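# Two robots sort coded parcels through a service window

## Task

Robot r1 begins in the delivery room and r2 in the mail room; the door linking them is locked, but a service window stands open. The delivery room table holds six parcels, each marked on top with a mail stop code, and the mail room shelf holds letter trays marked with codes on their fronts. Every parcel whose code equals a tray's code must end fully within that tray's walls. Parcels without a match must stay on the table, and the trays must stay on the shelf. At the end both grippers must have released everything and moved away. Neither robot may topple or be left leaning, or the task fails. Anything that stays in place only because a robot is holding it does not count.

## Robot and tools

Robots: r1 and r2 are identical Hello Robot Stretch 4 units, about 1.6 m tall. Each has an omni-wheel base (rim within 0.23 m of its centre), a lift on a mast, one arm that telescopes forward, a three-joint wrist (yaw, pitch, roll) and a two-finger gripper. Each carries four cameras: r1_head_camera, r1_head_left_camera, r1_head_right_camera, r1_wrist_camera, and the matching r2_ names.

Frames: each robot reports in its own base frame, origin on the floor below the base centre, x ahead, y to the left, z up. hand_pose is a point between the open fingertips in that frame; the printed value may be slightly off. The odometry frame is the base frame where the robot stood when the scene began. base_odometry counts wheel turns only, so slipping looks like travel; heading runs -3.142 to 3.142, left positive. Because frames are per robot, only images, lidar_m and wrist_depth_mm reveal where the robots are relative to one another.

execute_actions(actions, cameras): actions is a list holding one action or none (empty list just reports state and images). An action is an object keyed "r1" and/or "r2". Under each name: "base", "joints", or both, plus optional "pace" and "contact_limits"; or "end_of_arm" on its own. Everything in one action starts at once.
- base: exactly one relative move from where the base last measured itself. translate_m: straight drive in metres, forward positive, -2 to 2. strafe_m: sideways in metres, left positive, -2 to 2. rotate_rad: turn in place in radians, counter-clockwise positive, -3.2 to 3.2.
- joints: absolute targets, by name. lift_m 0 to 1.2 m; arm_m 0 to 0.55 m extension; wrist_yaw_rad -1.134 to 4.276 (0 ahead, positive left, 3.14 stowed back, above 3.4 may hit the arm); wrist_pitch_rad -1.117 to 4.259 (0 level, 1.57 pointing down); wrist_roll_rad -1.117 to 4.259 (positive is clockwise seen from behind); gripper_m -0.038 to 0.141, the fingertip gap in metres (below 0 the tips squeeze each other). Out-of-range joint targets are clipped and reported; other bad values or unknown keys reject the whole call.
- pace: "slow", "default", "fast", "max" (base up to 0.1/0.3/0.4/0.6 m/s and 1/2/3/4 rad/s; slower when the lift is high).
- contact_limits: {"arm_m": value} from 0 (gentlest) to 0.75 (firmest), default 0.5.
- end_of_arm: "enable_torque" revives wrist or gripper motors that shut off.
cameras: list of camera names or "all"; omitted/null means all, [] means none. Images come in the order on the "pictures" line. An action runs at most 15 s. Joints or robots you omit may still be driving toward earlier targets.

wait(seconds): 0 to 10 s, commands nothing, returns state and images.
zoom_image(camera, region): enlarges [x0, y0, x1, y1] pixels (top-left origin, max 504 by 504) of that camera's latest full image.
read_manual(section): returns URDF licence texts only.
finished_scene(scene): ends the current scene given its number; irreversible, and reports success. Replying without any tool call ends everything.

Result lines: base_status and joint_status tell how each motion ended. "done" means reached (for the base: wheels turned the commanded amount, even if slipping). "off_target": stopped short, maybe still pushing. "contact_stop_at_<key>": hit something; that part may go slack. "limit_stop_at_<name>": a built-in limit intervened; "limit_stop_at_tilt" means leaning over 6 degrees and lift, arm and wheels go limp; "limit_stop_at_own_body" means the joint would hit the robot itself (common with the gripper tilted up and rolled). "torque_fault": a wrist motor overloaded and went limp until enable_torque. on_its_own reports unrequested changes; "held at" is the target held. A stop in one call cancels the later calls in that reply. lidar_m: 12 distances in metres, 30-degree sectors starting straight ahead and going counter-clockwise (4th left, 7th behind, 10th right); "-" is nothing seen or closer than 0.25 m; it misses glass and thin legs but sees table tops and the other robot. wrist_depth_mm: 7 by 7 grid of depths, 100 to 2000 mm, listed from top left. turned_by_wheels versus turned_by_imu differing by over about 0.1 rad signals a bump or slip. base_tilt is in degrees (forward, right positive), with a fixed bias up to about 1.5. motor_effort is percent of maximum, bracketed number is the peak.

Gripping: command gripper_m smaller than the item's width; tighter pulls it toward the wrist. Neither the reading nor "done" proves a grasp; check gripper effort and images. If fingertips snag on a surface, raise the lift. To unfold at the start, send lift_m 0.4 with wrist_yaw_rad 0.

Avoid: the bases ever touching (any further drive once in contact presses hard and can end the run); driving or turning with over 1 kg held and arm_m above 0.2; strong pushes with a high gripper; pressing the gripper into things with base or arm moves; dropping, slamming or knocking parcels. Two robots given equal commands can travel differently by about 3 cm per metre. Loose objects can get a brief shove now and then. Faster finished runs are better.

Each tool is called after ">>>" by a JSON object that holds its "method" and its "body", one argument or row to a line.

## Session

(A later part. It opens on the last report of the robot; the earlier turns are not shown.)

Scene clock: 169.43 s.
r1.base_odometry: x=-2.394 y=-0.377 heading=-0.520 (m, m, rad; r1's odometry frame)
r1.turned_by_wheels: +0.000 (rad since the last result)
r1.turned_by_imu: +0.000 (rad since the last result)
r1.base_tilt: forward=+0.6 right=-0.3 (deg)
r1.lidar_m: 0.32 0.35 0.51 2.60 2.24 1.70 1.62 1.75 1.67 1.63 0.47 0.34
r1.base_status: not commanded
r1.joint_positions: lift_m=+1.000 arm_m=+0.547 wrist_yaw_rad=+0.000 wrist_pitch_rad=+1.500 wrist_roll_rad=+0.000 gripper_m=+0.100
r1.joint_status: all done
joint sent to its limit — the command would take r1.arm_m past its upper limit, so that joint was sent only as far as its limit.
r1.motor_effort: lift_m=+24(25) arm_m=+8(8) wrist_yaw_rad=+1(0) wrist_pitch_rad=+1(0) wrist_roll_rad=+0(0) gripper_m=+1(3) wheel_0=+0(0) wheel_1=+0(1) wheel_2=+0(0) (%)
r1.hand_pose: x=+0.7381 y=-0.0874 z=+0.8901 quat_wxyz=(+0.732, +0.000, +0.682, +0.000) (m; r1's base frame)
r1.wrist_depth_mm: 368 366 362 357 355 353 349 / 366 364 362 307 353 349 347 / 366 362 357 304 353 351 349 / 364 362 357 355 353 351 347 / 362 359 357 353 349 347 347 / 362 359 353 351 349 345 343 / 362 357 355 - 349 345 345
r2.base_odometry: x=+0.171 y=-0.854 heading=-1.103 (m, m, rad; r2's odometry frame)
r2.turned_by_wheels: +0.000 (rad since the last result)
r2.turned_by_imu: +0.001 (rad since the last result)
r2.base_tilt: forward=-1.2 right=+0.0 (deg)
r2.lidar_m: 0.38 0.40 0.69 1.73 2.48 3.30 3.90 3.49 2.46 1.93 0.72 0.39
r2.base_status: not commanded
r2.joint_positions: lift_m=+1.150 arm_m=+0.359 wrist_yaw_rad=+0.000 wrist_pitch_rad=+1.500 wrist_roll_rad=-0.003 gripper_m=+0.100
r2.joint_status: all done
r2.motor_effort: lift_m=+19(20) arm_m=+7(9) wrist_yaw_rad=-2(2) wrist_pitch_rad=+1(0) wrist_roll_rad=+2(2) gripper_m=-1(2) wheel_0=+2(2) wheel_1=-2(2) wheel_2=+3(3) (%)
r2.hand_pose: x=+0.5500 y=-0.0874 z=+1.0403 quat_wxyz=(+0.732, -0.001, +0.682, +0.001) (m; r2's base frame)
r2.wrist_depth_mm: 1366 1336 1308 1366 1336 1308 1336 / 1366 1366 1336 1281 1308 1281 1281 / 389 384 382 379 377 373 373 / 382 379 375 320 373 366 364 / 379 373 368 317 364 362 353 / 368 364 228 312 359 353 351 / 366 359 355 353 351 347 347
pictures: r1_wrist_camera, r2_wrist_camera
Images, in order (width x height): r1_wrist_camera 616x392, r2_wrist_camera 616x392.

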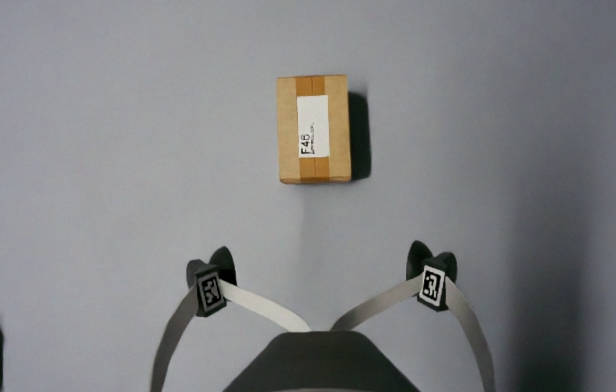

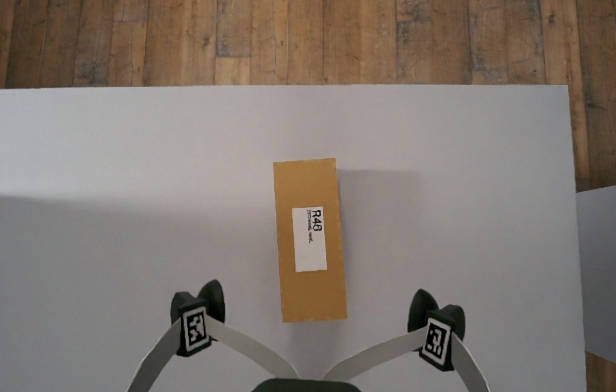

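>>> {"method": "execute_actions", "body": {
  "actions": [
    {"r1": {"base": {"translate_m": 0.07}, "joints": {"wrist_pitch_rad": 1.37}}, "r2": {"joints": {"arm_m": 0.395, "wrist_roll_rad": -0.05}}}
  ],
  "cameras": ["r1_wrist_camera"]
}}

>>> {"method": "execute_actions", "body": {
  "actions": [
    {"r1": {"joints": {"lift_m": 0.91}}, "r2": {"joints": {"lift_m": 1.04}}}
  ],
  "cameras": ["r1_wrist_camera", "r2_wrist_camera"]
}}

Scene clock: 172.10 s.
r1.base_odometry: x=-2.333 y=-0.412 heading=-0.520 (m, m, rad; r1's odometry frame)
r1.turned_by_wheels: +0.000 (rad since the last result)
r1.turned_by_imu: +0.000 (rad since the last result)
r1.base_tilt: forward=+0.6 right=-0.3 (deg)
r1.lidar_m: 0.25 0.30 0.41 2.55 2.33 1.77 1.69 1.80 1.70 1.62 0.38 0.27
r1.base_status: done
r1.joint_positions: lift_m=+1.000 arm_m=+0.547 wrist_yaw_rad=+0.000 wrist_pitch_rad=+1.371 wrist_roll_rad=+0.000 gripper_m=+0.100
r1.joint_status: all done
r1.motor_effort: lift_m=+25(24) arm_m=+7(8) wrist_yaw_rad=+0(1) wrist_pitch_rad=-2(4) wrist_roll_rad=+1(0) gripper_m=-1(1) wheel_0=+1(5) wheel_1=+0(5) wheel_2=+1(7) (%)
r1.hand_pose: x=+0.7750 y=-0.0874 z=+0.8951 quat_wxyz=(+0.774, +0.000, +0.633, +0.000) (m; r1's base frame)
r1.wrist_depth_mm: 407 404 399 394 392 389 382 / 397 394 392 384 379 375 375 / 389 384 379 375 370 368 366 / 379 373 370 366 366 359 357 / 370 368 364 310 355 351 349 / 362 357 351 303 345 343 342 / 353 351 349 - 340 338 334
r2.base_odometry: x=+0.171 y=-0.854 heading=-1.103 (m, m, rad; r2's odometry frame)
r2.turned_by_wheels: +0.000 (rad since the last result)
r2.turned_by_imu: +0.001 (rad since the last result)
r2.base_tilt: forward=-1.2 right=+0.0 (deg)
r2.lidar_m: 0.36 0.38 0.69 1.73 2.47 3.31 3.91 3.46 2.46 1.93 0.72 0.38
r2.base_status: not commanded
r2.joint_positions: lift_m=+1.150 arm_m=+0.394 wrist_yaw_rad=+0.000 wrist_pitch_rad=+1.500 wrist_roll_rad=-0.050 gripper_m=+0.100
r2.joint_status: all done
r2.motor_effort: lift_m=+19(20) arm_m=+8(8) wrist_yaw_rad=-2(2) wrist_pitch_rad=+0(0) wrist_roll_rad=-1(3) gripper_m=+1(1) wheel_0=+2(1) wheel_1=-1(2) wheel_2=+3(3) (%)
r2.hand_pose: x=+0.5850 y=-0.0874 z=+1.0403 quat_wxyz=(+0.731, -0.018, +0.681, +0.017) (m; r2's base frame)
r2.wrist_depth_mm: 1366 1366 1308 1308 1336 1308 1281 / 1308 1308 1308 1308 1255 1281 1255 / 387 384 379 377 377 370 1281 / 377 379 375 373 370 364 366 / 375 373 368 315 362 362 357 / 373 368 228 312 355 353 351 / 364 357 357 306 351 349 345
pictures: r1_wrist_camera
Images, in order (width x height): r1_wrist_camera 616x392.

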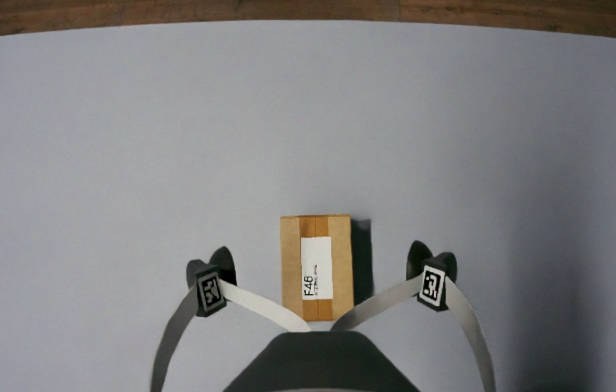

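Scene clock: 173.60 s.
r1.base_odometry: x=-2.333 y=-0.412 heading=-0.520 (m, m, rad; r1's odometry frame)
r1.turned_by_wheels: +0.000 (rad since the last result)
r1.turned_by_imu: +0.000 (rad since the last result)
r1.base_tilt: forward=+0.6 right=-0.3 (deg)
r1.lidar_m: 0.25 0.27 0.42 2.57 2.35 1.77 1.68 1.80 1.68 1.64 0.40 0.28
r1.base_status: not commanded
r1.joint_positions: lift_m=+0.910 arm_m=+0.547 wrist_yaw_rad=+0.000 wrist_pitch_rad=+1.371 wrist_roll_rad=+0.000 gripper_m=+0.100
r1.joint_status: all done
r1.motor_effort: lift_m=+15(24) arm_m=+8(8) wrist_yaw_rad=+1(1) wrist_pitch_rad=-1(2) wrist_roll_rad=+1(1) gripper_m=-1(0) wheel_0=+0(0) wheel_1=-1(1) wheel_2=+0(0) (%)
r1.hand_pose: x=+0.7750 y=-0.0874 z=+0.8059 quat_wxyz=(+0.774, +0.000, +0.633, +0.000) (m; r1's base frame)
r1.wrist_depth_mm: 307 306 301 297 296 291 289 / 301 298 294 291 289 285 285 / 294 290 287 285 281 278 277 / 286 283 281 278 276 274 270 / 279 277 274 223 268 266 264 / 273 271 265 217 260 259 258 / 267 265 262 - 257 255 -
r2.base_odometry: x=+0.171 y=-0.854 heading=-1.103 (m, m, rad; r2's odometry frame)
r2.turned_by_wheels: +0.000 (rad since the last result)
r2.turned_by_imu: +0.000 (rad since the last result)
r2.base_tilt: forward=-1.2 right=+0.0 (deg)
r2.lidar_m: 0.38 0.39 0.69 1.75 2.47 3.31 3.93 3.47 2.48 1.93 0.74 0.40
r2.base_status: not commanded
r2.joint_positions: lift_m=+1.040 arm_m=+0.394 wrist_yaw_rad=+0.000 wrist_pitch_rad=+1.500 wrist_roll_rad=-0.050 gripper_m=+0.100
r2.joint_status: all done
r2.motor_effort: lift_m=+16(18) arm_m=+7(7) wrist_yaw_rad=-2(2) wrist_pitch_rad=+0(1) wrist_roll_rad=-1(0) gripper_m=-1(3) wheel_0=+2(2) wheel_1=-2(2) wheel_2=+3(3) (%)
r2.hand_pose: x=+0.5850 y=-0.0874 z=+0.9306 quat_wxyz=(+0.731, -0.018, +0.681, +0.017) (m; r2's base frame)
r2.wrist_depth_mm: 1255 1205 1229 1229 1205 1205 1160 / 277 276 273 271 268 266 1182 / 272 271 267 267 265 262 260 / 268 266 266 211 260 257 257 / 264 262 260 208 256 254 252 / 259 257 215 204 253 250 249 / 255 253 251 200 247 245 244
pictures: r1_wrist_camera, r2_wrist_camera
Images, in order (width x height): r1_wrist_camera 616x392, r2_wrist_camera 616x392.

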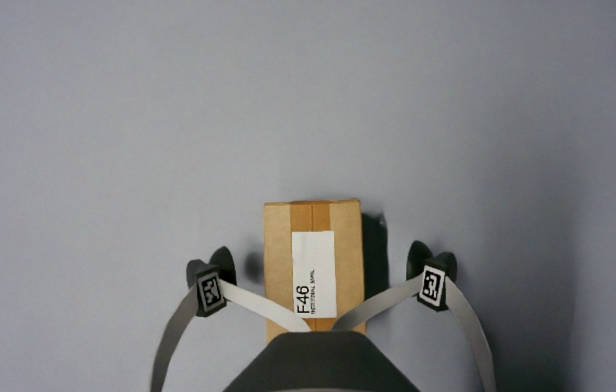

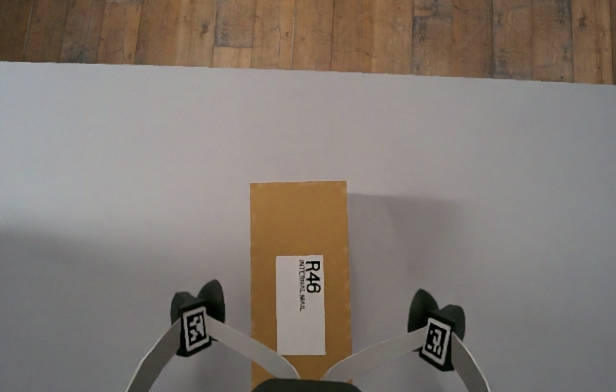

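>>> {"method": "execute_actions", "body": {
  "actions": [
    {"r1": {"joints": {"lift_m": 0.899}, "pace": "slow"}, "r2": {"joints": {"gripper_m": 0.022}}}
  ],
  "cameras": ["r2_wrist_camera"]
}}

>>> {"method": "execute_actions", "body": {
  "actions": [
    {"r1": {"joints": {"gripper_m": 0.025}}, "r2": {"joints": {"lift_m": 1.12}}}
  ],
  "cameras": ["r1_wrist_camera", "r2_wrist_camera"]
}}

Scene clock: 175.57 s.
r1.base_odometry: x=-2.333 y=-0.412 heading=-0.520 (m, m, rad; r1's odometry frame)
r1.turned_by_wheels: +0.000 (rad since the last result)
r1.turned_by_imu: +0.000 (rad since the last result)
r1.base_tilt: forward=+0.7 right=-0.3 (deg)
r1.lidar_m: 0.26 0.29 0.43 2.57 2.33 1.77 1.69 1.82 1.68 1.63 0.38 0.29
r1.base_status: not commanded
r1.joint_positions: lift_m=+0.899 arm_m=+0.547 wrist_yaw_rad=+0.000 wrist_pitch_rad=+1.371 wrist_roll_rad=+0.000 gripper_m=+0.100
r1.joint_status: all done
r1.motor_effort: lift_m=+15(15) arm_m=+7(8) wrist_yaw_rad=+0(1) wrist_pitch_rad=-2(2) wrist_roll_rad=+1(0) gripper_m=+0(0) wheel_0=+1(0) wheel_1=-1(0) wheel_2=+1(0) (%)
r1.hand_pose: x=+0.7750 y=-0.0874 z=+0.7949 quat_wxyz=(+0.774, +0.000, +0.633, +0.000) (m; r1's base frame)
r1.wrist_depth_mm: 296 293 289 286 283 281 278 / 290 286 283 279 277 274 272 / 282 278 276 273 270 268 267 / 276 272 270 266 264 263 259 / 268 265 263 212 257 256 254 / 263 260 254 206 250 249 249 / 257 255 253 - 247 244 -
r2.base_odometry: x=+0.171 y=-0.854 heading=-1.103 (m, m, rad; r2's odometry frame)
r2.turned_by_wheels: +0.000 (rad since the last result)
r2.turned_by_imu: +0.001 (rad since the last result)
r2.base_tilt: forward=-1.2 right=+0.0 (deg)
r2.lidar_m: 0.36 0.39 0.69 1.74 2.47 3.29 3.93 3.47 2.45 1.92 0.74 0.40
r2.base_status: not commanded
r2.joint_positions: lift_m=+1.040 arm_m=+0.394 wrist_yaw_rad=+0.000 wrist_pitch_rad=+1.500 wrist_roll_rad=-0.050 gripper_m=+0.022
r2.joint_status: all done
r2.motor_effort: lift_m=+16(15) arm_m=+7(7) wrist_yaw_rad=-2(2) wrist_pitch_rad=+0(0) wrist_roll_rad=+0(2) gripper_m=-18(18) wheel_0=+2(2) wheel_1=-1(2) wheel_2=+3(3) (%)
r2.hand_pose: x=+0.5850 y=-0.0874 z=+0.9306 quat_wxyz=(+0.731, -0.018, +0.681, +0.017) (m; r2's base frame)
r2.wrist_depth_mm: 1229 1229 1205 1182 1205 1182 1182 / 276 274 273 271 268 266 715 / 273 271 270 266 264 262 259 / 267 266 264 202 260 257 256 / 264 262 260 198 255 254 252 / 260 258 256 195 250 250 248 / 255 253 251 191 187 246 245
pictures: r2_wrist_camera
Images, in order (width x height): r2_wrist_camera 616x392.

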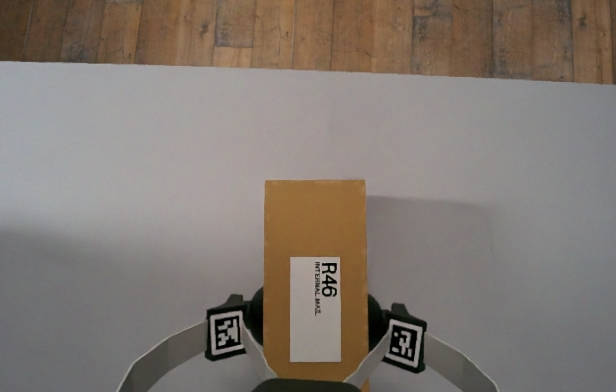

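Scene clock: 177.13 s.
r1.base_odometry: x=-2.333 y=-0.412 heading=-0.520 (m, m, rad; r1's odometry frame)
r1.turned_by_wheels: +0.000 (rad since the last result)
r1.turned_by_imu: +0.000 (rad since the last result)
r1.base_tilt: forward=+0.7 right=-0.3 (deg)
r1.lidar_m: 0.25 0.26 0.43 2.56 2.32 1.75 1.70 1.78 1.67 1.61 0.37 0.29
r1.base_status: not commanded
r1.joint_positions: lift_m=+0.899 arm_m=+0.547 wrist_yaw_rad=+0.000 wrist_pitch_rad=+1.371 wrist_roll_rad=+0.000 gripper_m=+0.025
r1.joint_status: all done
r1.motor_effort: lift_m=+15(15) arm_m=+7(7) wrist_yaw_rad=+1(0) wrist_pitch_rad=-2(2) wrist_roll_rad=+1(0) gripper_m=-15(13) wheel_0=+0(1) wheel_1=+0(0) wheel_2=+1(1) (%)
r1.hand_pose: x=+0.7750 y=-0.0874 z=+0.7949 quat_wxyz=(+0.774, +0.000, +0.633, +0.000) (m; r1's base frame)
r1.wrist_depth_mm: 296 293 290 286 283 281 278 / 289 286 282 279 277 274 273 / 282 279 276 273 270 268 265 / 274 273 268 267 263 260 259 / 268 266 264 201 255 256 253 / 263 260 196 196 195 247 248 / 256 253 253 - 247 245 -
r2.base_odometry: x=+0.171 y=-0.854 heading=-1.103 (m, m, rad; r2's odometry frame)
r2.turned_by_wheels: +0.000 (rad since the last result)
r2.turned_by_imu: +0.000 (rad since the last result)
r2.base_tilt: forward=-1.2 right=+0.0 (deg)
r2.lidar_m: 0.36 0.38 0.69 1.75 2.48 3.31 3.92 3.47 2.47 1.92 0.75 0.39
r2.base_status: not commanded
r2.joint_positions: lift_m=+1.120 arm_m=+0.394 wrist_yaw_rad=+0.000 wrist_pitch_rad=+1.500 wrist_roll_rad=-0.050 gripper_m=+0.022
r2.joint_status: all done
r2.motor_effort: lift_m=+20(22) arm_m=+7(7) wrist_yaw_rad=-2(2) wrist_pitch_rad=+0(2) wrist_roll_rad=-4(1) gripper_m=-18(19) wheel_0=+2(1) wheel_1=-2(2) wheel_2=+3(3) (%)
r2.hand_pose: x=+0.5850 y=-0.0874 z=+1.0103 quat_wxyz=(+0.731, -0.018, +0.681, +0.017) (m; r2's base frame)
r2.wrist_depth_mm: 1308 1308 1281 1281 1255 1281 1255 / 1308 1308 1308 1255 1281 1255 1229 / 355 355 349 347 343 342 340 / 351 347 345 201 340 336 334 / 345 342 340 197 334 329 329 / 340 334 330 195 325 325 322 / 334 329 327 191 187 319 319
pictures: r1_wrist_camera, r2_wrist_camera
Images, in order (width x height): r1_wrist_camera 616x392, r2_wrist_camera 616x392.

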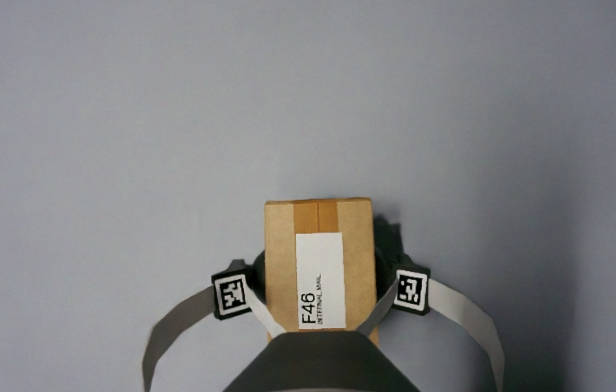

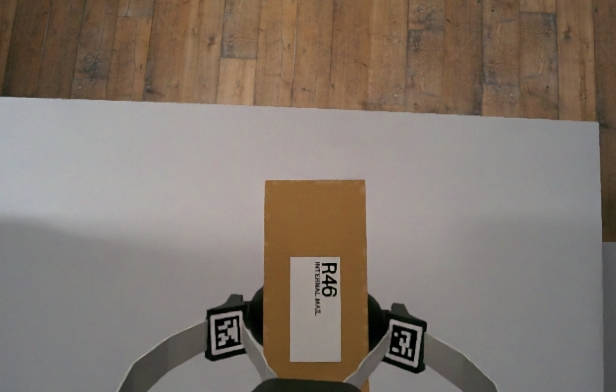

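>>> {"method": "execute_actions", "body": {
  "actions": [
    {"r1": {"joints": {"lift_m": 1.02}}, "r2": {"base": {"translate_m": -0.3}, "joints": {"arm_m": 0.02, "wrist_roll_rad": 0.0}}}
  ],
  "cameras": ["r1_wrist_camera"]
}}

>>> {"method": "execute_actions", "body": {
  "actions": [
    {"r1": {"base": {"translate_m": -0.1}, "joints": {"arm_m": 0.02}}, "r2": {"base": {"rotate_rad": 3.15}, "joints": {"lift_m": 0.5}, "pace": "fast"}}
  ],
  "cameras": ["r1_head_camera", "r2_head_camera"]
}}

>>> {"method": "execute_actions", "body": {
  "actions": [
    {"r1": {"base": {"rotate_rad": 1.57}, "pace": "fast"}, "r2": {"base": {"strafe_m": 0.11}}}
  ],
  "cameras": ["r1_head_camera", "r2_head_camera"]
}}

Scene clock: 181.03 s.
r1.base_odometry: x=-2.333 y=-0.412 heading=-0.520 (m, m, rad; r1's odometry frame)
r1.turned_by_wheels: +0.000 (rad since the last result)
r1.turned_by_imu: +0.000 (rad since the last result)
r1.base_tilt: forward=+0.7 right=-0.3 (deg)
r1.lidar_m: 0.25 0.27 0.43 2.57 2.36 1.74 1.71 1.80 1.67 1.64 0.39 0.27
r1.base_status: not commanded
r1.joint_positions: lift_m=+1.020 arm_m=+0.547 wrist_yaw_rad=+0.000 wrist_pitch_rad=+1.371 wrist_roll_rad=+0.000 gripper_m=+0.025
r1.joint_status: all done
r1.motor_effort: lift_m=+25(26) arm_m=+7(7) wrist_yaw_rad=+0(1) wrist_pitch_rad=-2(1) wrist_roll_rad=+0(0) gripper_m=-15(17) wheel_0=+1(1) wheel_1=-1(1) wheel_2=+0(0) (%)
r1.hand_pose: x=+0.7750 y=-0.0874 z=+0.9150 quat_wxyz=(+0.774, +0.000, +0.633, +0.000) (m; r1's base frame)
r1.wrist_depth_mm: 842 427 831 820 820 1182 1182 / 418 415 410 407 402 399 394 / 410 404 399 397 394 389 387 / 397 397 392 389 384 379 377 / 389 387 384 201 370 370 370 / 382 377 196 197 196 362 359 / 373 370 366 - 359 355 353
r2.base_odometry: x=+0.035 y=-0.586 heading=-1.103 (m, m, rad; r2's odometry frame)
r2.turned_by_wheels: +0.000 (rad since the last result)
r2.turned_by_imu: +0.001 (rad since the last result)
r2.base_tilt: forward=-1.3 right=+0.0 (deg)
r2.lidar_m: 0.67 0.70 1.11 2.38 2.45 3.29 3.60 3.47 2.46 2.36 1.17 0.71
r2.base_status: done
r2.joint_positions: lift_m=+1.120 arm_m=+0.021 wrist_yaw_rad=+0.000 wrist_pitch_rad=+1.501 wrist_roll_rad=+0.000 gripper_m=+0.022
r2.joint_status: all done
r2.motor_effort: lift_m=+20(20) arm_m=-7(8) wrist_yaw_rad=-1(3) wrist_pitch_rad=-3(1) wrist_roll_rad=-2(1) gripper_m=-20(22) wheel_0=-3(7) wheel_1=+0(5) wheel_2=+1(11) (%)
r2.hand_pose: x=+0.2124 y=-0.0874 z=+1.0103 quat_wxyz=(+0.731, +0.000, +0.682, +0.000) (m; r2's base frame)
r2.wrist_depth_mm: 1008 1008 991 1008 1008 976 976 / 1308 1308 1281 1281 1281 1205 1229 / 1281 1308 1281 1281 1255 1229 1255 / 1281 1281 1229 202 1255 1205 1205 / 1255 1255 1229 198 1182 1182 1182 / 1205 1229 1008 194 1182 1182 1182 / 1205 1182 976 191 187 1160 1160
pictures: r1_wrist_camera
Images, in order (width x height): r1_wrist_camera 616x392.

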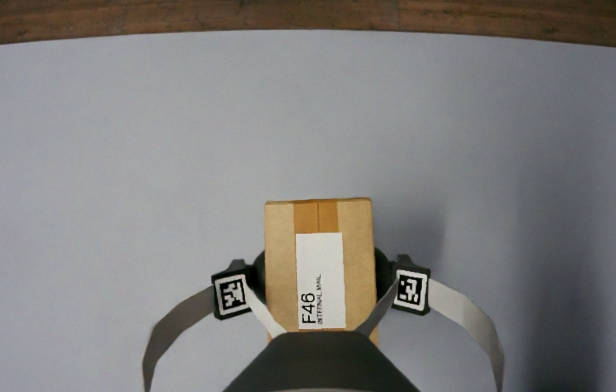

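Scene clock: 184.87 s.
r1.base_odometry: x=-2.420 y=-0.362 heading=-0.520 (m, m, rad; r1's odometry frame)
r1.turned_by_wheels: +0.000 (rad since the last result)
r1.turned_by_imu: +0.000 (rad since the last result)
r1.base_tilt: forward=+0.6 right=-0.3 (deg)
r1.lidar_m: 0.37 0.40 0.56 2.56 2.20 1.64 1.59 1.69 1.69 1.62 0.52 0.36
r1.base_status: done
r1.joint_positions: lift_m=+1.020 arm_m=+0.021 wrist_yaw_rad=+0.000 wrist_pitch_rad=+1.371 wrist_roll_rad=+0.000 gripper_m=+0.025
r1.joint_status: all done
r1.motor_effort: lift_m=+25(25) arm_m=-7(8) wrist_yaw_rad=+1(1) wrist_pitch_rad=-1(2) wrist_roll_rad=+1(0) gripper_m=-16(14) wheel_0=+0(3) wheel_1=+1(7) wheel_2=+0(8) (%)
r1.hand_pose: x=+0.2495 y=-0.0874 z=+0.9151 quat_wxyz=(+0.774, +0.000, +0.633, +0.000) (m; r1's base frame)
r1.wrist_depth_mm: 433 430 424 418 413 410 407 / 421 418 413 407 404 402 397 / 415 410 404 402 399 394 389 / 1182 1160 1160 1138 1160 1118 1118 / 1160 1138 1138 201 1098 1098 1098 / 1138 1118 195 196 195 1060 1078 / 1098 1098 891 - 1060 1042 1025
r2.base_odometry: x=+0.035 y=-0.586 heading=+2.046 (m, m, rad; r2's odometry frame)
r2.turned_by_wheels: +3.150 (rad since the last result)
r2.turned_by_imu: +3.209 (rad since the last result)
r2.base_tilt: forward=-1.2 right=+0.0 (deg)
r2.lidar_m: 3.05 3.46 2.46 2.36 1.17 0.71 0.67 0.71 1.11 2.38 2.45 3.29
r2.base_status: done
r2.joint_positions: lift_m=+0.500 arm_m=+0.021 wrist_yaw_rad=+0.000 wrist_pitch_rad=+1.500 wrist_roll_rad=+0.000 gripper_m=+0.022
r2.joint_status: all done
r2.motor_effort: lift_m=+16(19) arm_m=-7(7) wrist_yaw_rad=-1(1) wrist_pitch_rad=-1(0) wrist_roll_rad=+0(0) gripper_m=-15(16) wheel_0=-4(9) wheel_1=-1(4) wheel_2=-1(7) (%)
r2.hand_pose: x=+0.2126 y=-0.0874 z=+0.3906 quat_wxyz=(+0.732, +0.000, +0.682, +0.000) (m; r2's base frame)
r2.wrist_depth_mm: 668 668 668 654 647 640 634 / 661 654 654 640 640 634 621 / 654 647 640 634 634 615 615 / 640 640 627 202 615 609 609 / 627 621 615 198 609 603 591 / 615 609 402 194 591 597 585 / 603 397 387 191 187 574 585
pictures: r1_head_camera, r2_head_camera
Images, in order (width x height): r1_head_camera 420x560, r2_head_camera 420x560.

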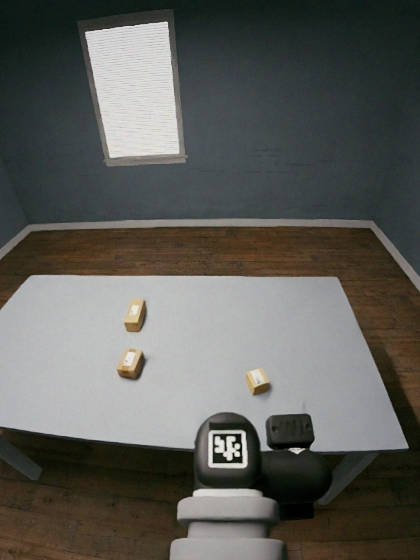

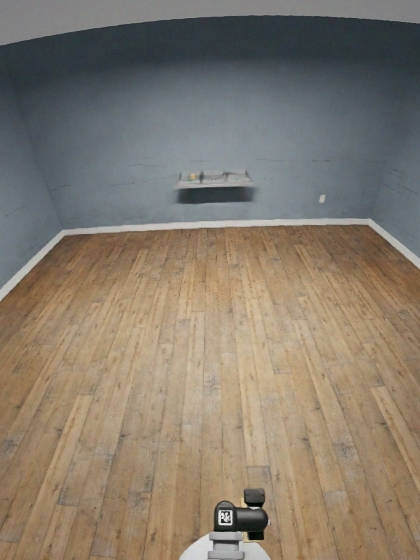

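Scene clock: 187.17 s.
r1.base_odometry: x=-2.420 y=-0.362 heading=+1.050 (m, m, rad; r1's odometry frame)
r1.turned_by_wheels: +1.570 (rad since the last result)
r1.turned_by_imu: +1.571 (rad since the last result)
r1.base_tilt: forward=+0.7 right=-0.3 (deg)
r1.lidar_m: 2.56 2.18 1.67 1.61 1.70 1.68 1.64 0.54 0.39 0.36 0.40 0.57
r1.base_status: done
r1.joint_positions: lift_m=+1.020 arm_m=+0.021 wrist_yaw_rad=+0.000 wrist_pitch_rad=+1.371 wrist_roll_rad=+0.000 gripper_m=+0.025
r1.joint_status: not commanded
r1.motor_effort: lift_m=+25(25) arm_m=-8(7) wrist_yaw_rad=+0(0) wrist_pitch_rad=-1(1) wrist_roll_rad=+0(0) gripper_m=-14(14) wheel_0=-1(5) wheel_1=+1(4) wheel_2=+0(7) (%)
r1.hand_pose: x=+0.2496 y=-0.0874 z=+0.9151 quat_wxyz=(+0.774, +0.000, +0.633, +0.000) (m; r1's base frame)
r1.wrist_depth_mm: 1281 1281 1255 1229 1205 1205 1182 / 1229 1229 1229 1229 1205 1182 1182 / 1205 1205 1205 1160 1182 1138 1138 / 1182 1182 1138 1138 1118 1118 1118 / 1138 1138 1138 202 1098 1098 1098 / 1138 1118 195 196 196 1078 1078 / 1118 1078 891 - 1060 1042 1060
r2.base_odometry: x=-0.062 y=-0.636 heading=+2.046 (m, m, rad; r2's odometry frame)
r2.turned_by_wheels: +0.000 (rad since the last result)
r2.turned_by_imu: +0.001 (rad since the last result)
r2.base_tilt: forward=-1.2 right=+0.0 (deg)
r2.lidar_m: 3.06 3.31 2.35 2.25 1.17 0.72 0.68 0.72 1.11 2.48 2.58 3.45
r2.base_status: done
r2.joint_positions: lift_m=+0.500 arm_m=+0.021 wrist_yaw_rad=+0.000 wrist_pitch_rad=+1.500 wrist_roll_rad=+0.000 gripper_m=+0.022
r2.joint_status: not commanded
r2.motor_effort: lift_m=+16(16) arm_m=-8(8) wrist_yaw_rad=-2(1) wrist_pitch_rad=-1(1) wrist_roll_rad=+2(1) gripper_m=-16(18) wheel_0=+0(9) wheel_1=-1(8) wheel_2=+0(2) (%)
r2.hand_pose: x=+0.2126 y=-0.0874 z=+0.3906 quat_wxyz=(+0.732, +0.000, +0.682, +0.000) (m; r2's base frame)
r2.wrist_depth_mm: 668 661 661 654 654 647 634 / 661 654 647 647 640 634 627 / 640 640 640 634 627 621 615 / 640 634 627 201 609 609 609 / 634 627 621 198 609 609 603 / 615 615 399 195 585 585 591 / 609 397 392 191 187 585 580
pictures: r1_head_camera, r2_head_camera
Images, in order (width x height): r1_head_camera 420x560, r2_head_camera 420x560.

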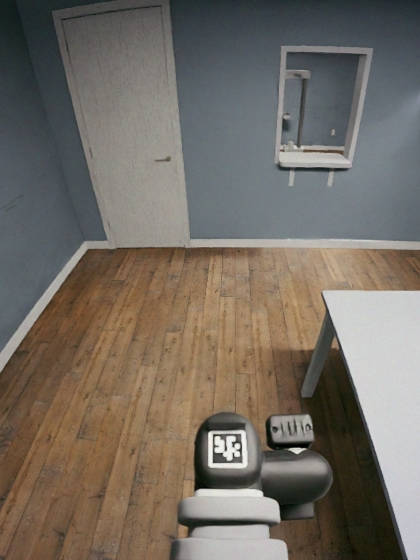

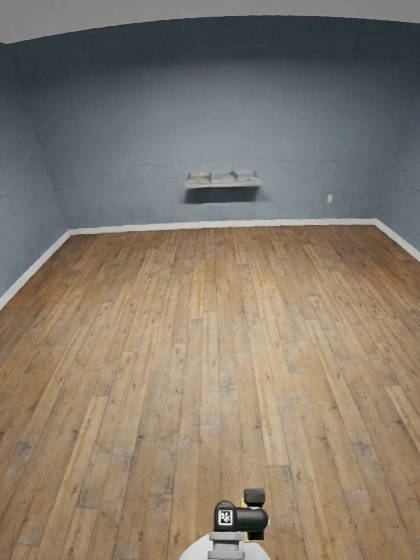

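>>> {"method": "execute_actions", "body": {
  "actions": [
    {"r1": {"base": {"translate_m": 2.0}, "pace": "fast"}, "r2": {"base": {"translate_m": 2.0}, "pace": "max"}}
  ],
  "cameras": ["r1_head_camera", "r2_head_camera"]
}}

Scene clock: 194.67 s.
r1.base_odometry: x=-1.425 y=+1.373 heading=+1.050 (m, m, rad; r1's odometry frame)
r1.turned_by_wheels: +0.000 (rad since the last result)
r1.turned_by_imu: +0.003 (rad since the last result)
r1.base_tilt: forward=+0.6 right=-0.3 (deg)
r1.lidar_m: 0.64 0.66 0.98 1.52 1.63 2.24 1.64 1.08 1.41 2.21 0.75 0.68
r1.base_status: done
r1.joint_positions: lift_m=+1.020 arm_m=+0.021 wrist_yaw_rad=+0.000 wrist_pitch_rad=+1.371 wrist_roll_rad=+0.000 gripper_m=+0.025
r1.joint_status: not commanded
r1.motor_effort: lift_m=+24(25) arm_m=-7(8) wrist_yaw_rad=+1(0) wrist_pitch_rad=-2(1) wrist_roll_rad=+0(1) gripper_m=-15(13) wheel_0=+0(3) wheel_1=-1(7) wheel_2=+0(9) (%)
r1.hand_pose: x=+0.2496 y=-0.0874 z=+0.9151 quat_wxyz=(+0.774, +0.000, +0.633, +0.000) (m; r1's base frame)
r1.wrist_depth_mm: 647 661 683 676 668 647 640 / 854 854 891 891 878 842 809 / 1205 1205 1182 1138 1160 1138 1138 / 1182 1182 1182 1160 1160 1138 1138 / 1138 1160 1138 201 1098 1118 1078 / 1118 1118 196 197 196 1078 1060 / 1098 1098 891 - 1060 1060 1042
r2.base_odometry: x=-0.979 y=+1.141 heading=+2.047 (m, m, rad; r2's odometry frame)
r2.turned_by_wheels: +0.000 (rad since the last result)
r2.turned_by_imu: +0.001 (rad since the last result)
r2.base_tilt: forward=-1.2 right=+0.0 (deg)
r2.lidar_m: 1.06 1.12 2.12 2.32 2.39 2.95 2.80 2.87 2.56 2.44 2.22 1.14
r2.base_status: done
r2.joint_positions: lift_m=+0.500 arm_m=+0.021 wrist_yaw_rad=+0.000 wrist_pitch_rad=+1.500 wrist_roll_rad=+0.000 gripper_m=+0.022
r2.joint_status: not commanded
r2.motor_effort: lift_m=+17(17) arm_m=-7(7) wrist_yaw_rad=-1(2) wrist_pitch_rad=+0(1) wrist_roll_rad=+1(2) gripper_m=-17(16) wheel_0=+2(10) wheel_1=+1(7) wheel_2=+1(16) (%)
r2.hand_pose: x=+0.2125 y=-0.0874 z=+0.3905 quat_wxyz=(+0.732, +0.000, +0.682, +0.000) (m; r2's base frame)
r2.wrist_depth_mm: 676 668 661 654 647 647 634 / 668 654 647 640 634 634 634 / 647 647 647 634 627 615 609 / 647 640 621 201 615 609 609 / 634 621 615 198 609 603 597 / 621 615 404 195 585 591 591 / 609 397 392 190 188 591 580
pictures: r1_head_camera, r2_head_camera
Images, in order (width x height): r1_head_camera 420x560, r2_head_camera 420x560.

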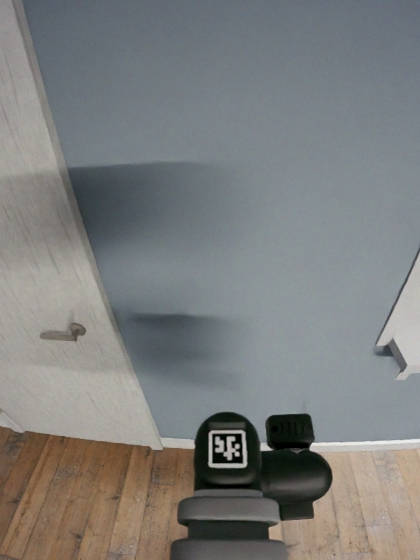

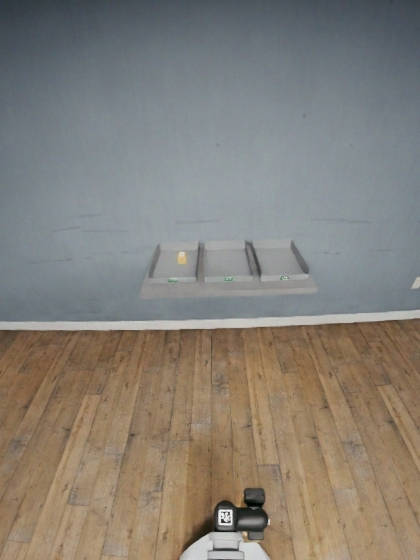

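>>> {"method": "execute_actions", "body": {
  "actions": [
    {"r1": {"base": {"strafe_m": -0.67}, "joints": {"lift_m": 1.15}, "pace": "fast"}, "r2": {"base": {"strafe_m": 0.11}, "joints": {"lift_m": 1.05}}}
  ],
  "cameras": ["r1_head_camera", "r2_head_camera"]
}}

>>> {"method": "execute_actions", "body": {
  "actions": [
    {"r1": {"base": {"translate_m": 0.22}, "joints": {"arm_m": 0.33}}, "r2": {"base": {"translate_m": 0.72}, "joints": {"arm_m": 0.3}, "pace": "fast"}}
  ],
  "cameras": ["r1_wrist_camera", "r2_wrist_camera", "r2_head_camera"]
}}

Scene clock: 198.83 s.
r1.base_odometry: x=-0.844 y=+1.040 heading=+1.050 (m, m, rad; r1's odometry frame)
r1.turned_by_wheels: +0.000 (rad since the last result)
r1.turned_by_imu: +0.001 (rad since the last result)
r1.base_tilt: forward=+0.7 right=-0.3 (deg)
r1.lidar_m: 0.49 0.59 0.93 2.17 2.31 3.29 0.96 1.04 2.61 2.13 0.87 0.54
r1.base_status: done
r1.joint_positions: lift_m=+1.150 arm_m=+0.021 wrist_yaw_rad=+0.000 wrist_pitch_rad=+1.371 wrist_roll_rad=+0.000 gripper_m=+0.025
r1.joint_status: all done
r1.motor_effort: lift_m=+24(26) arm_m=-7(7) wrist_yaw_rad=+0(1) wrist_pitch_rad=-3(2) wrist_roll_rad=+0(0) gripper_m=-16(17) wheel_0=-2(8) wheel_1=+3(12) wheel_2=+0(1) (%)
r1.hand_pose: x=+0.2495 y=-0.0874 z=+1.0451 quat_wxyz=(+0.774, +0.000, +0.633, +0.000) (m; r1's base frame)
r1.wrist_depth_mm: 640 452 439 535 430 418 410 / 831 842 831 831 809 778 750 / 1255 1255 1229 1229 1205 1160 1118 / 1336 1308 1281 1281 1255 1255 1255 / 1308 1255 1255 200 1229 1205 1229 / 1281 1229 196 197 196 1182 1182 / 1205 1205 1205 - 1205 1160 1160
r2.base_odometry: x=-1.076 y=+1.091 heading=+2.047 (m, m, rad; r2's odometry frame)
r2.turned_by_wheels: +0.000 (rad since the last result)
r2.turned_by_imu: +0.001 (rad since the last result)
r2.base_tilt: forward=-1.2 right=+0.0 (deg)
r2.lidar_m: 1.07 1.11 2.12 2.20 2.27 2.92 2.78 2.87 2.67 2.54 2.23 1.13
r2.base_status: done
r2.joint_positions: lift_m=+1.050 arm_m=+0.021 wrist_yaw_rad=+0.000 wrist_pitch_rad=+1.500 wrist_roll_rad=+0.000 gripper_m=+0.022
r2.joint_status: all done
r2.motor_effort: lift_m=+20(22) arm_m=-7(7) wrist_yaw_rad=-2(2) wrist_pitch_rad=-1(0) wrist_roll_rad=+0(1) gripper_m=-15(17) wheel_0=-1(12) wheel_1=-1(9) wheel_2=+0(1) (%)
r2.hand_pose: x=+0.2125 y=-0.0874 z=+0.9403 quat_wxyz=(+0.732, +0.000, +0.682, +0.000) (m; r2's base frame)
r2.wrist_depth_mm: 1255 1229 1229 1205 1229 1182 1205 / 1229 1229 1205 1182 1205 1182 1160 / 1229 1205 1205 1160 1160 1160 1160 / 1205 1205 1182 201 1138 1138 1138 / 1182 1182 1160 198 1138 1118 1118 / 1160 1118 946 195 1118 1118 1118 / 1138 1118 904 190 187 1098 1098
pictures: r1_head_camera, r2_head_camera
Images, in order (width x height): r1_head_camera 420x560, r2_head_camera 420x560.

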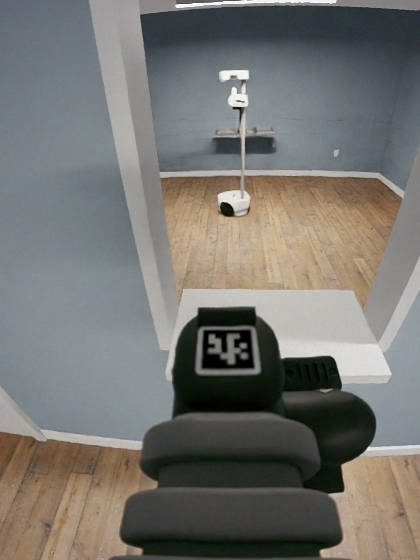

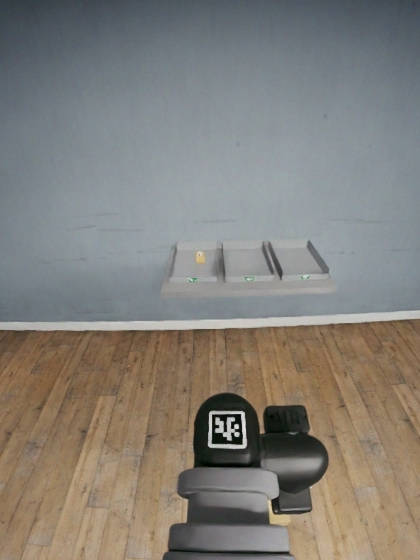

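Scene clock: 202.40 s.
r1.base_odometry: x=-0.734 y=+1.231 heading=+1.050 (m, m, rad; r1's odometry frame)
r1.turned_by_wheels: +0.000 (rad since the last result)
r1.turned_by_imu: +0.000 (rad since the last result)
r1.base_tilt: forward=+0.7 right=-0.3 (deg)
r1.lidar_m: 0.29 0.30 0.62 1.85 2.34 3.26 1.20 1.31 2.65 1.47 0.40 0.29
r1.base_status: done
r1.joint_positions: lift_m=+1.150 arm_m=+0.329 wrist_yaw_rad=+0.000 wrist_pitch_rad=+1.370 wrist_roll_rad=+0.000 gripper_m=+0.025
r1.joint_status: all done
r1.motor_effort: lift_m=+24(24) arm_m=+7(8) wrist_yaw_rad=+0(0) wrist_pitch_rad=-1(2) wrist_roll_rad=+0(0) gripper_m=-16(16) wheel_0=+1(5) wheel_1=+0(2) wheel_2=-1(9) (%)
r1.hand_pose: x=+0.5570 y=-0.0874 z=+1.0451 quat_wxyz=(+0.774, +0.000, +0.633, +0.000) (m; r1's base frame)
r1.wrist_depth_mm: 1430 1397 1397 1397 1366 1336 1308 / 1397 1366 1336 1366 1308 1308 1281 / 1336 1336 1308 1308 1281 1281 1281 / 1308 387 387 382 375 375 370 / 668 379 375 201 364 364 362 / 307 370 195 197 196 353 353 / 314 359 362 - 351 347 347
r2.base_odometry: x=-1.406 y=+1.731 heading=+2.047 (m, m, rad; r2's odometry frame)
r2.turned_by_wheels: +0.000 (rad since the last result)
r2.turned_by_imu: +0.001 (rad since the last result)
r2.base_tilt: forward=-1.3 right=+0.0 (deg)
r2.lidar_m: 0.34 0.36 1.11 2.24 2.32 3.05 3.54 3.63 2.67 2.53 0.51 0.38
r2.base_status: done
r2.joint_positions: lift_m=+1.050 arm_m=+0.299 wrist_yaw_rad=+0.000 wrist_pitch_rad=+1.500 wrist_roll_rad=+0.000 gripper_m=+0.022
r2.joint_status: all done
r2.motor_effort: lift_m=+20(20) arm_m=+7(8) wrist_yaw_rad=-2(1) wrist_pitch_rad=-1(1) wrist_roll_rad=+1(0) gripper_m=-17(15) wheel_0=+1(10) wheel_1=+1(5) wheel_2=+0(11) (%)
r2.hand_pose: x=+0.4900 y=-0.0874 z=+0.9403 quat_wxyz=(+0.732, +0.000, +0.682, +0.000) (m; r2's base frame)
r2.wrist_depth_mm: 439 433 427 424 421 415 392 / 433 430 424 424 418 413 392 / 427 407 418 413 410 407 397 / 415 413 410 202 402 397 373 / 413 404 399 198 397 394 370 / 404 399 336 195 387 387 373 / 399 397 389 190 187 377 382
pictures: r1_wrist_camera, r2_head_camera, r2_wrist_camera
Images, in order (width x height): r1_wrist_camera 616x392, r2_head_camera 420x560, r2_wrist_camera 616x392.

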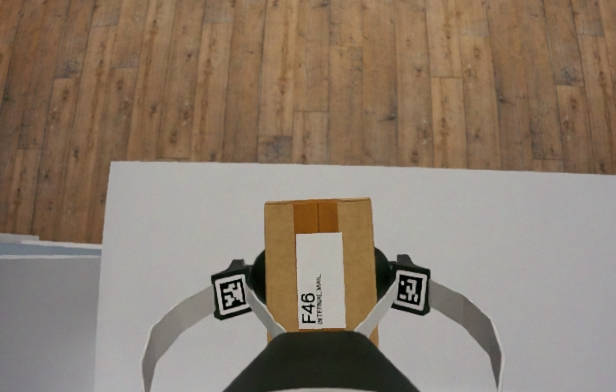

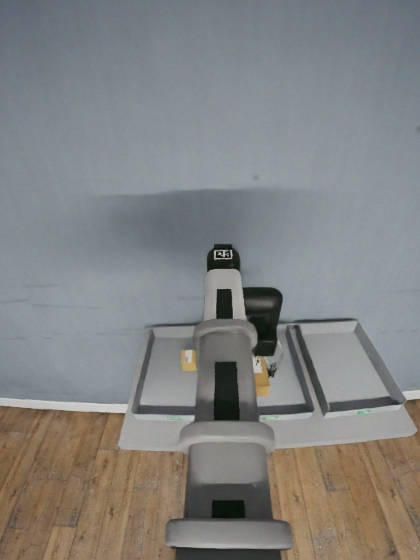

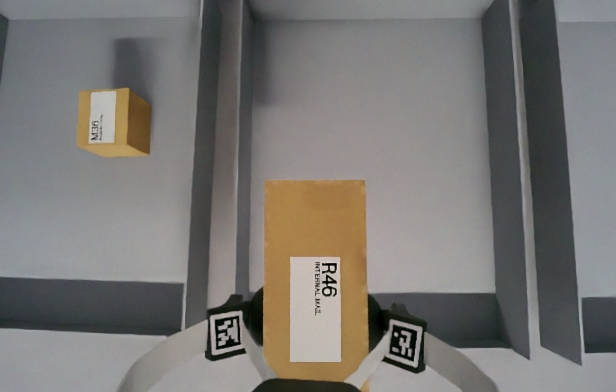

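>>> {"method": "execute_actions", "body": {
  "actions": []
}}

Scene clock: 203.67 s.
r1.base_odometry: x=-0.734 y=+1.231 heading=+1.050 (m, m, rad; r1's odometry frame)
r1.turned_by_wheels: +0.000 (rad since the last result)
r1.turned_by_imu: +0.000 (rad since the last result)
r1.base_tilt: forward=+0.7 right=-0.3 (deg)
r1.lidar_m: 0.27 0.31 0.63 1.87 2.29 3.26 1.19 1.32 2.65 1.43 0.42 0.29
r1.base_status: done
r1.joint_positions: lift_m=+1.150 arm_m=+0.329 wrist_yaw_rad=+0.000 wrist_pitch_rad=+1.370 wrist_roll_rad=+0.000 gripper_m=+0.025
r1.joint_status: all done
r1.motor_effort: lift_m=+24(24) arm_m=+7(8) wrist_yaw_rad=-1(0) wrist_pitch_rad=+0(2) wrist_roll_rad=+1(0) gripper_m=-17(16) wheel_0=+2(5) wheel_1=+0(2) wheel_2=-1(9) (%)
r1.hand_pose: x=+0.5570 y=-0.0874 z=+1.0451 quat_wxyz=(+0.774, +0.000, +0.633, +0.000) (m; r1's base frame)
r1.wrist_depth_mm: 1397 1397 1366 1366 1336 1336 1308 / 1366 1336 1366 1336 1308 1308 1308 / 1336 1336 1308 1308 1281 1281 1281 / 1336 389 384 379 377 373 370 / 676 377 375 202 364 364 364 / 306 370 196 197 195 355 351 / 314 359 357 - 351 347 345
r2.base_odometry: x=-1.406 y=+1.731 heading=+2.047 (m, m, rad; r2's odometry frame)
r2.turned_by_wheels: +0.000 (rad since the last result)
r2.turned_by_imu: +0.000 (rad since the last result)
r2.base_tilt: forward=-1.3 right=-0.1 (deg)
r2.lidar_m: 0.33 0.37 1.14 2.23 2.29 3.06 3.56 3.63 2.66 2.53 0.51 0.38
r2.base_status: done
r2.joint_positions: lift_m=+1.050 arm_m=+0.299 wrist_yaw_rad=+0.000 wrist_pitch_rad=+1.500 wrist_roll_rad=+0.000 gripper_m=+0.022
r2.joint_status: all done
r2.motor_effort: lift_m=+20(20) arm_m=+8(8) wrist_yaw_rad=-1(1) wrist_pitch_rad=+0(1) wrist_roll_rad=+1(0) gripper_m=-17(15) wheel_0=+1(10) wheel_1=+1(5) wheel_2=+0(11) (%)
r2.hand_pose: x=+0.4900 y=-0.0874 z=+0.9403 quat_wxyz=(+0.732, +0.000, +0.682, +0.000) (m; r2's base frame)
r2.wrist_depth_mm: 436 436 430 427 421 415 392 / 430 430 424 424 418 413 394 / 424 404 415 413 413 404 392 / 418 415 410 202 404 397 373 / 413 410 402 198 399 389 373 / 404 402 338 195 387 387 375 / 404 394 392 191 187 375 379
pictures: r1_head_camera, r1_head_left_camera, r1_head_right_camera, r1_wrist_camera, r2_head_camera, r2_head_left_camera, r2_head_right_camera, r2_wrist_camera
Images, in order (width x height): r1_head_camera 420x560, r1_head_left_camera 420x672, r1_head_right_camera 420x672, r1_wrist_camera 616x392, r2_head_camera 420x560, r2_head_left_camera 420x672, r2_head_right_camera 420x672, r2_wrist_camera 616x392.

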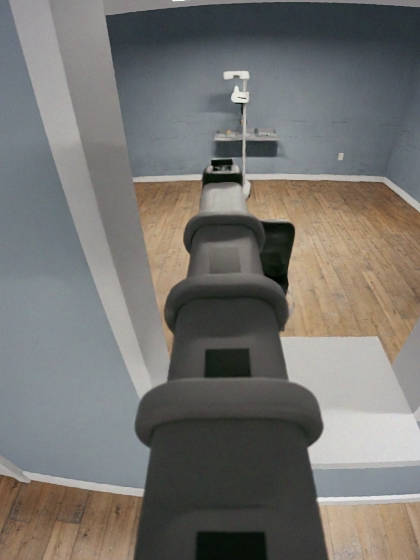

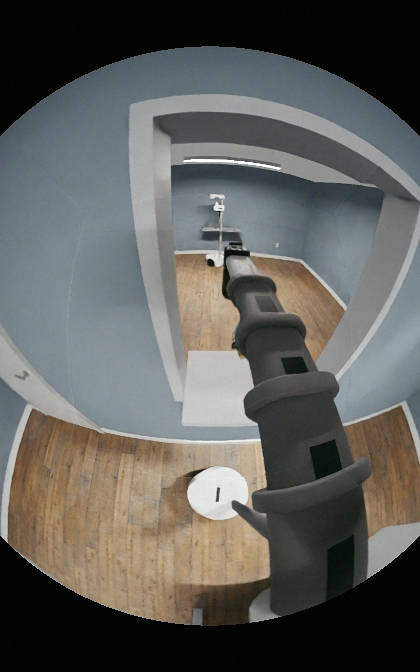

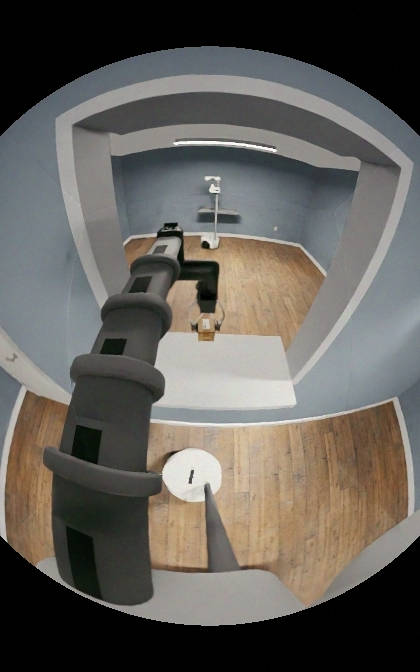

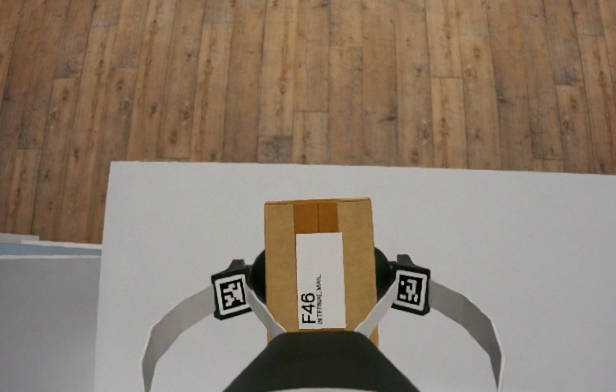

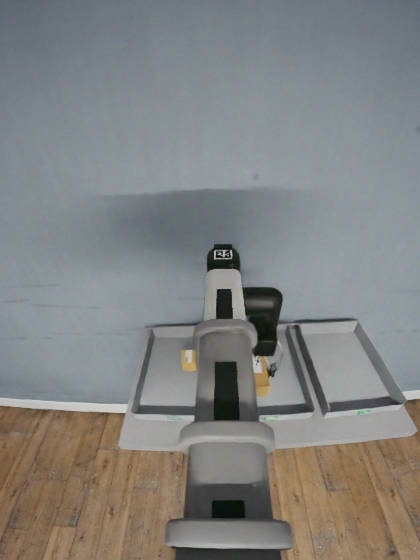

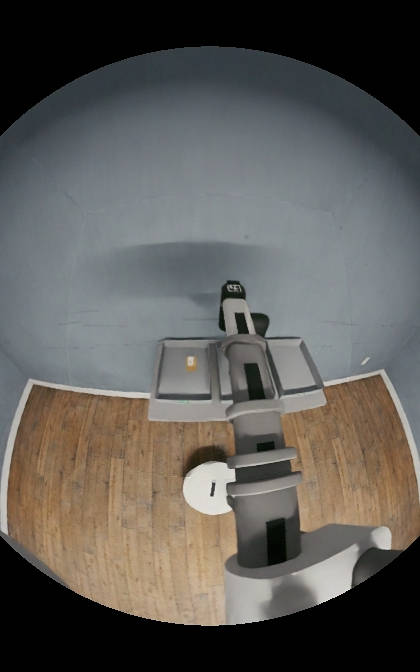

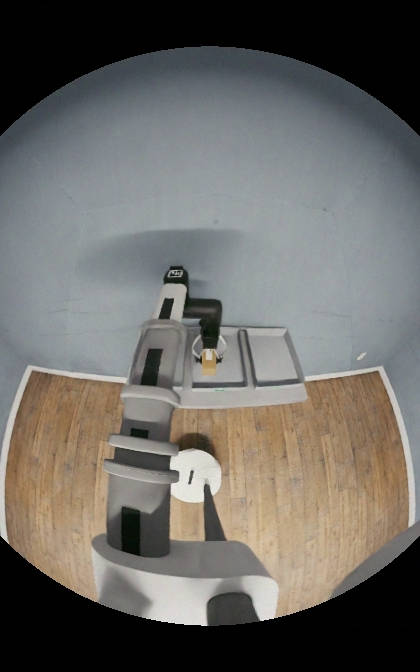

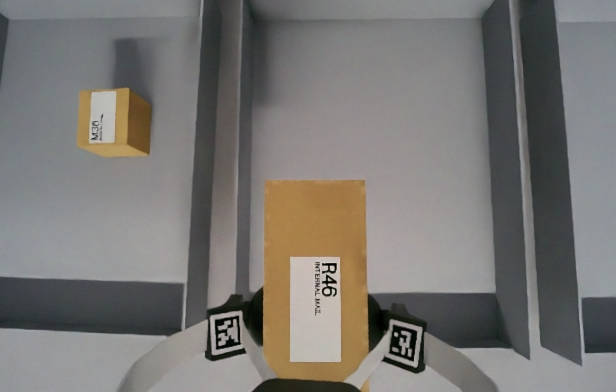

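>>> {"method": "execute_actions", "body": {
  "actions": [
    {"r1": {"joints": {"lift_m": 1.045}}, "r2": {"base": {"strafe_m": -0.055}, "joints": {"arm_m": 0.42, "lift_m": 0.98}}}
  ],
  "cameras": ["r1_wrist_camera", "r2_wrist_camera"]
}}

Scene clock: 206.13 s.
r1.base_odometry: x=-0.734 y=+1.231 heading=+1.050 (m, m, rad; r1's odometry frame)
r1.turned_by_wheels: +0.000 (rad since the last result)
r1.turned_by_imu: +0.000 (rad since the last result)
r1.base_tilt: forward=+0.6 right=-0.3 (deg)
r1.lidar_m: 0.27 0.32 0.60 1.84 2.29 3.25 1.17 1.28 2.63 1.44 0.45 0.31
r1.base_status: not commanded
r1.joint_positions: lift_m=+1.045 arm_m=+0.329 wrist_yaw_rad=+0.000 wrist_pitch_rad=+1.370 wrist_roll_rad=+0.000 gripper_m=+0.025
r1.joint_status: all done
r1.motor_effort: lift_m=+16(23) arm_m=+7(7) wrist_yaw_rad=+0(0) wrist_pitch_rad=-1(2) wrist_roll_rad=+0(0) gripper_m=-16(17) wheel_0=+1(1) wheel_1=+0(0) wheel_2=-1(1) (%)
r1.hand_pose: x=+0.5570 y=-0.0874 z=+0.9409 quat_wxyz=(+0.774, +0.000, +0.633, +0.000) (m; r1's base frame)
r1.wrist_depth_mm: 1281 1281 1281 1255 1255 1229 1229 / 1281 1255 1229 1229 1205 1205 1205 / 1205 287 283 282 279 277 1160 / 283 281 278 276 273 271 267 / 277 273 272 202 263 264 262 / 272 268 196 196 195 256 256 / 266 262 260 - 255 252 -
r2.base_odometry: x=-1.357 y=+1.756 heading=+2.047 (m, m, rad; r2's odometry frame)
r2.turned_by_wheels: +0.000 (rad since the last result)
r2.turned_by_imu: +0.001 (rad since the last result)
r2.base_tilt: forward=-1.2 right=-0.1 (deg)
r2.lidar_m: 0.34 0.37 0.49 2.29 2.39 3.15 3.56 3.63 2.61 2.47 0.52 0.37
r2.base_status: done
r2.joint_positions: lift_m=+0.980 arm_m=+0.419 wrist_yaw_rad=+0.000 wrist_pitch_rad=+1.500 wrist_roll_rad=+0.000 gripper_m=+0.022
r2.joint_status: all done
r2.motor_effort: lift_m=+16(18) arm_m=+7(6) wrist_yaw_rad=-2(2) wrist_pitch_rad=+0(1) wrist_roll_rad=+1(1) gripper_m=-16(23) wheel_0=+2(9) wheel_1=+0(7) wheel_2=+0(1) (%)
r2.hand_pose: x=+0.6100 y=-0.0874 z=+0.8706 quat_wxyz=(+0.732, +0.000, +0.682, +0.000) (m; r2's base frame)
r2.wrist_depth_mm: 309 310 310 309 309 304 303 / 345 314 334 334 332 332 319 / 349 319 345 342 340 330 334 / 345 317 340 201 336 329 329 / 340 310 336 198 327 325 322 / 334 312 329 194 322 307 289 / 329 297 324 191 187 277 289
pictures: r1_wrist_camera, r2_wrist_camera
Images, in order (width x height): r1_wrist_camera 616x392, r2_wrist_camera 616x392.

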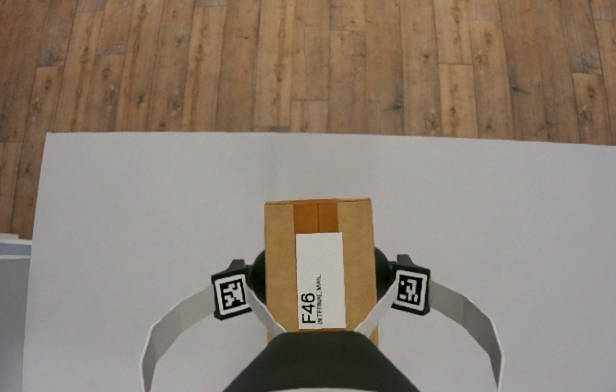

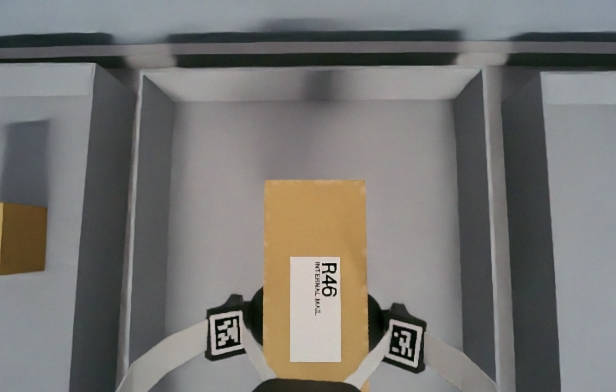

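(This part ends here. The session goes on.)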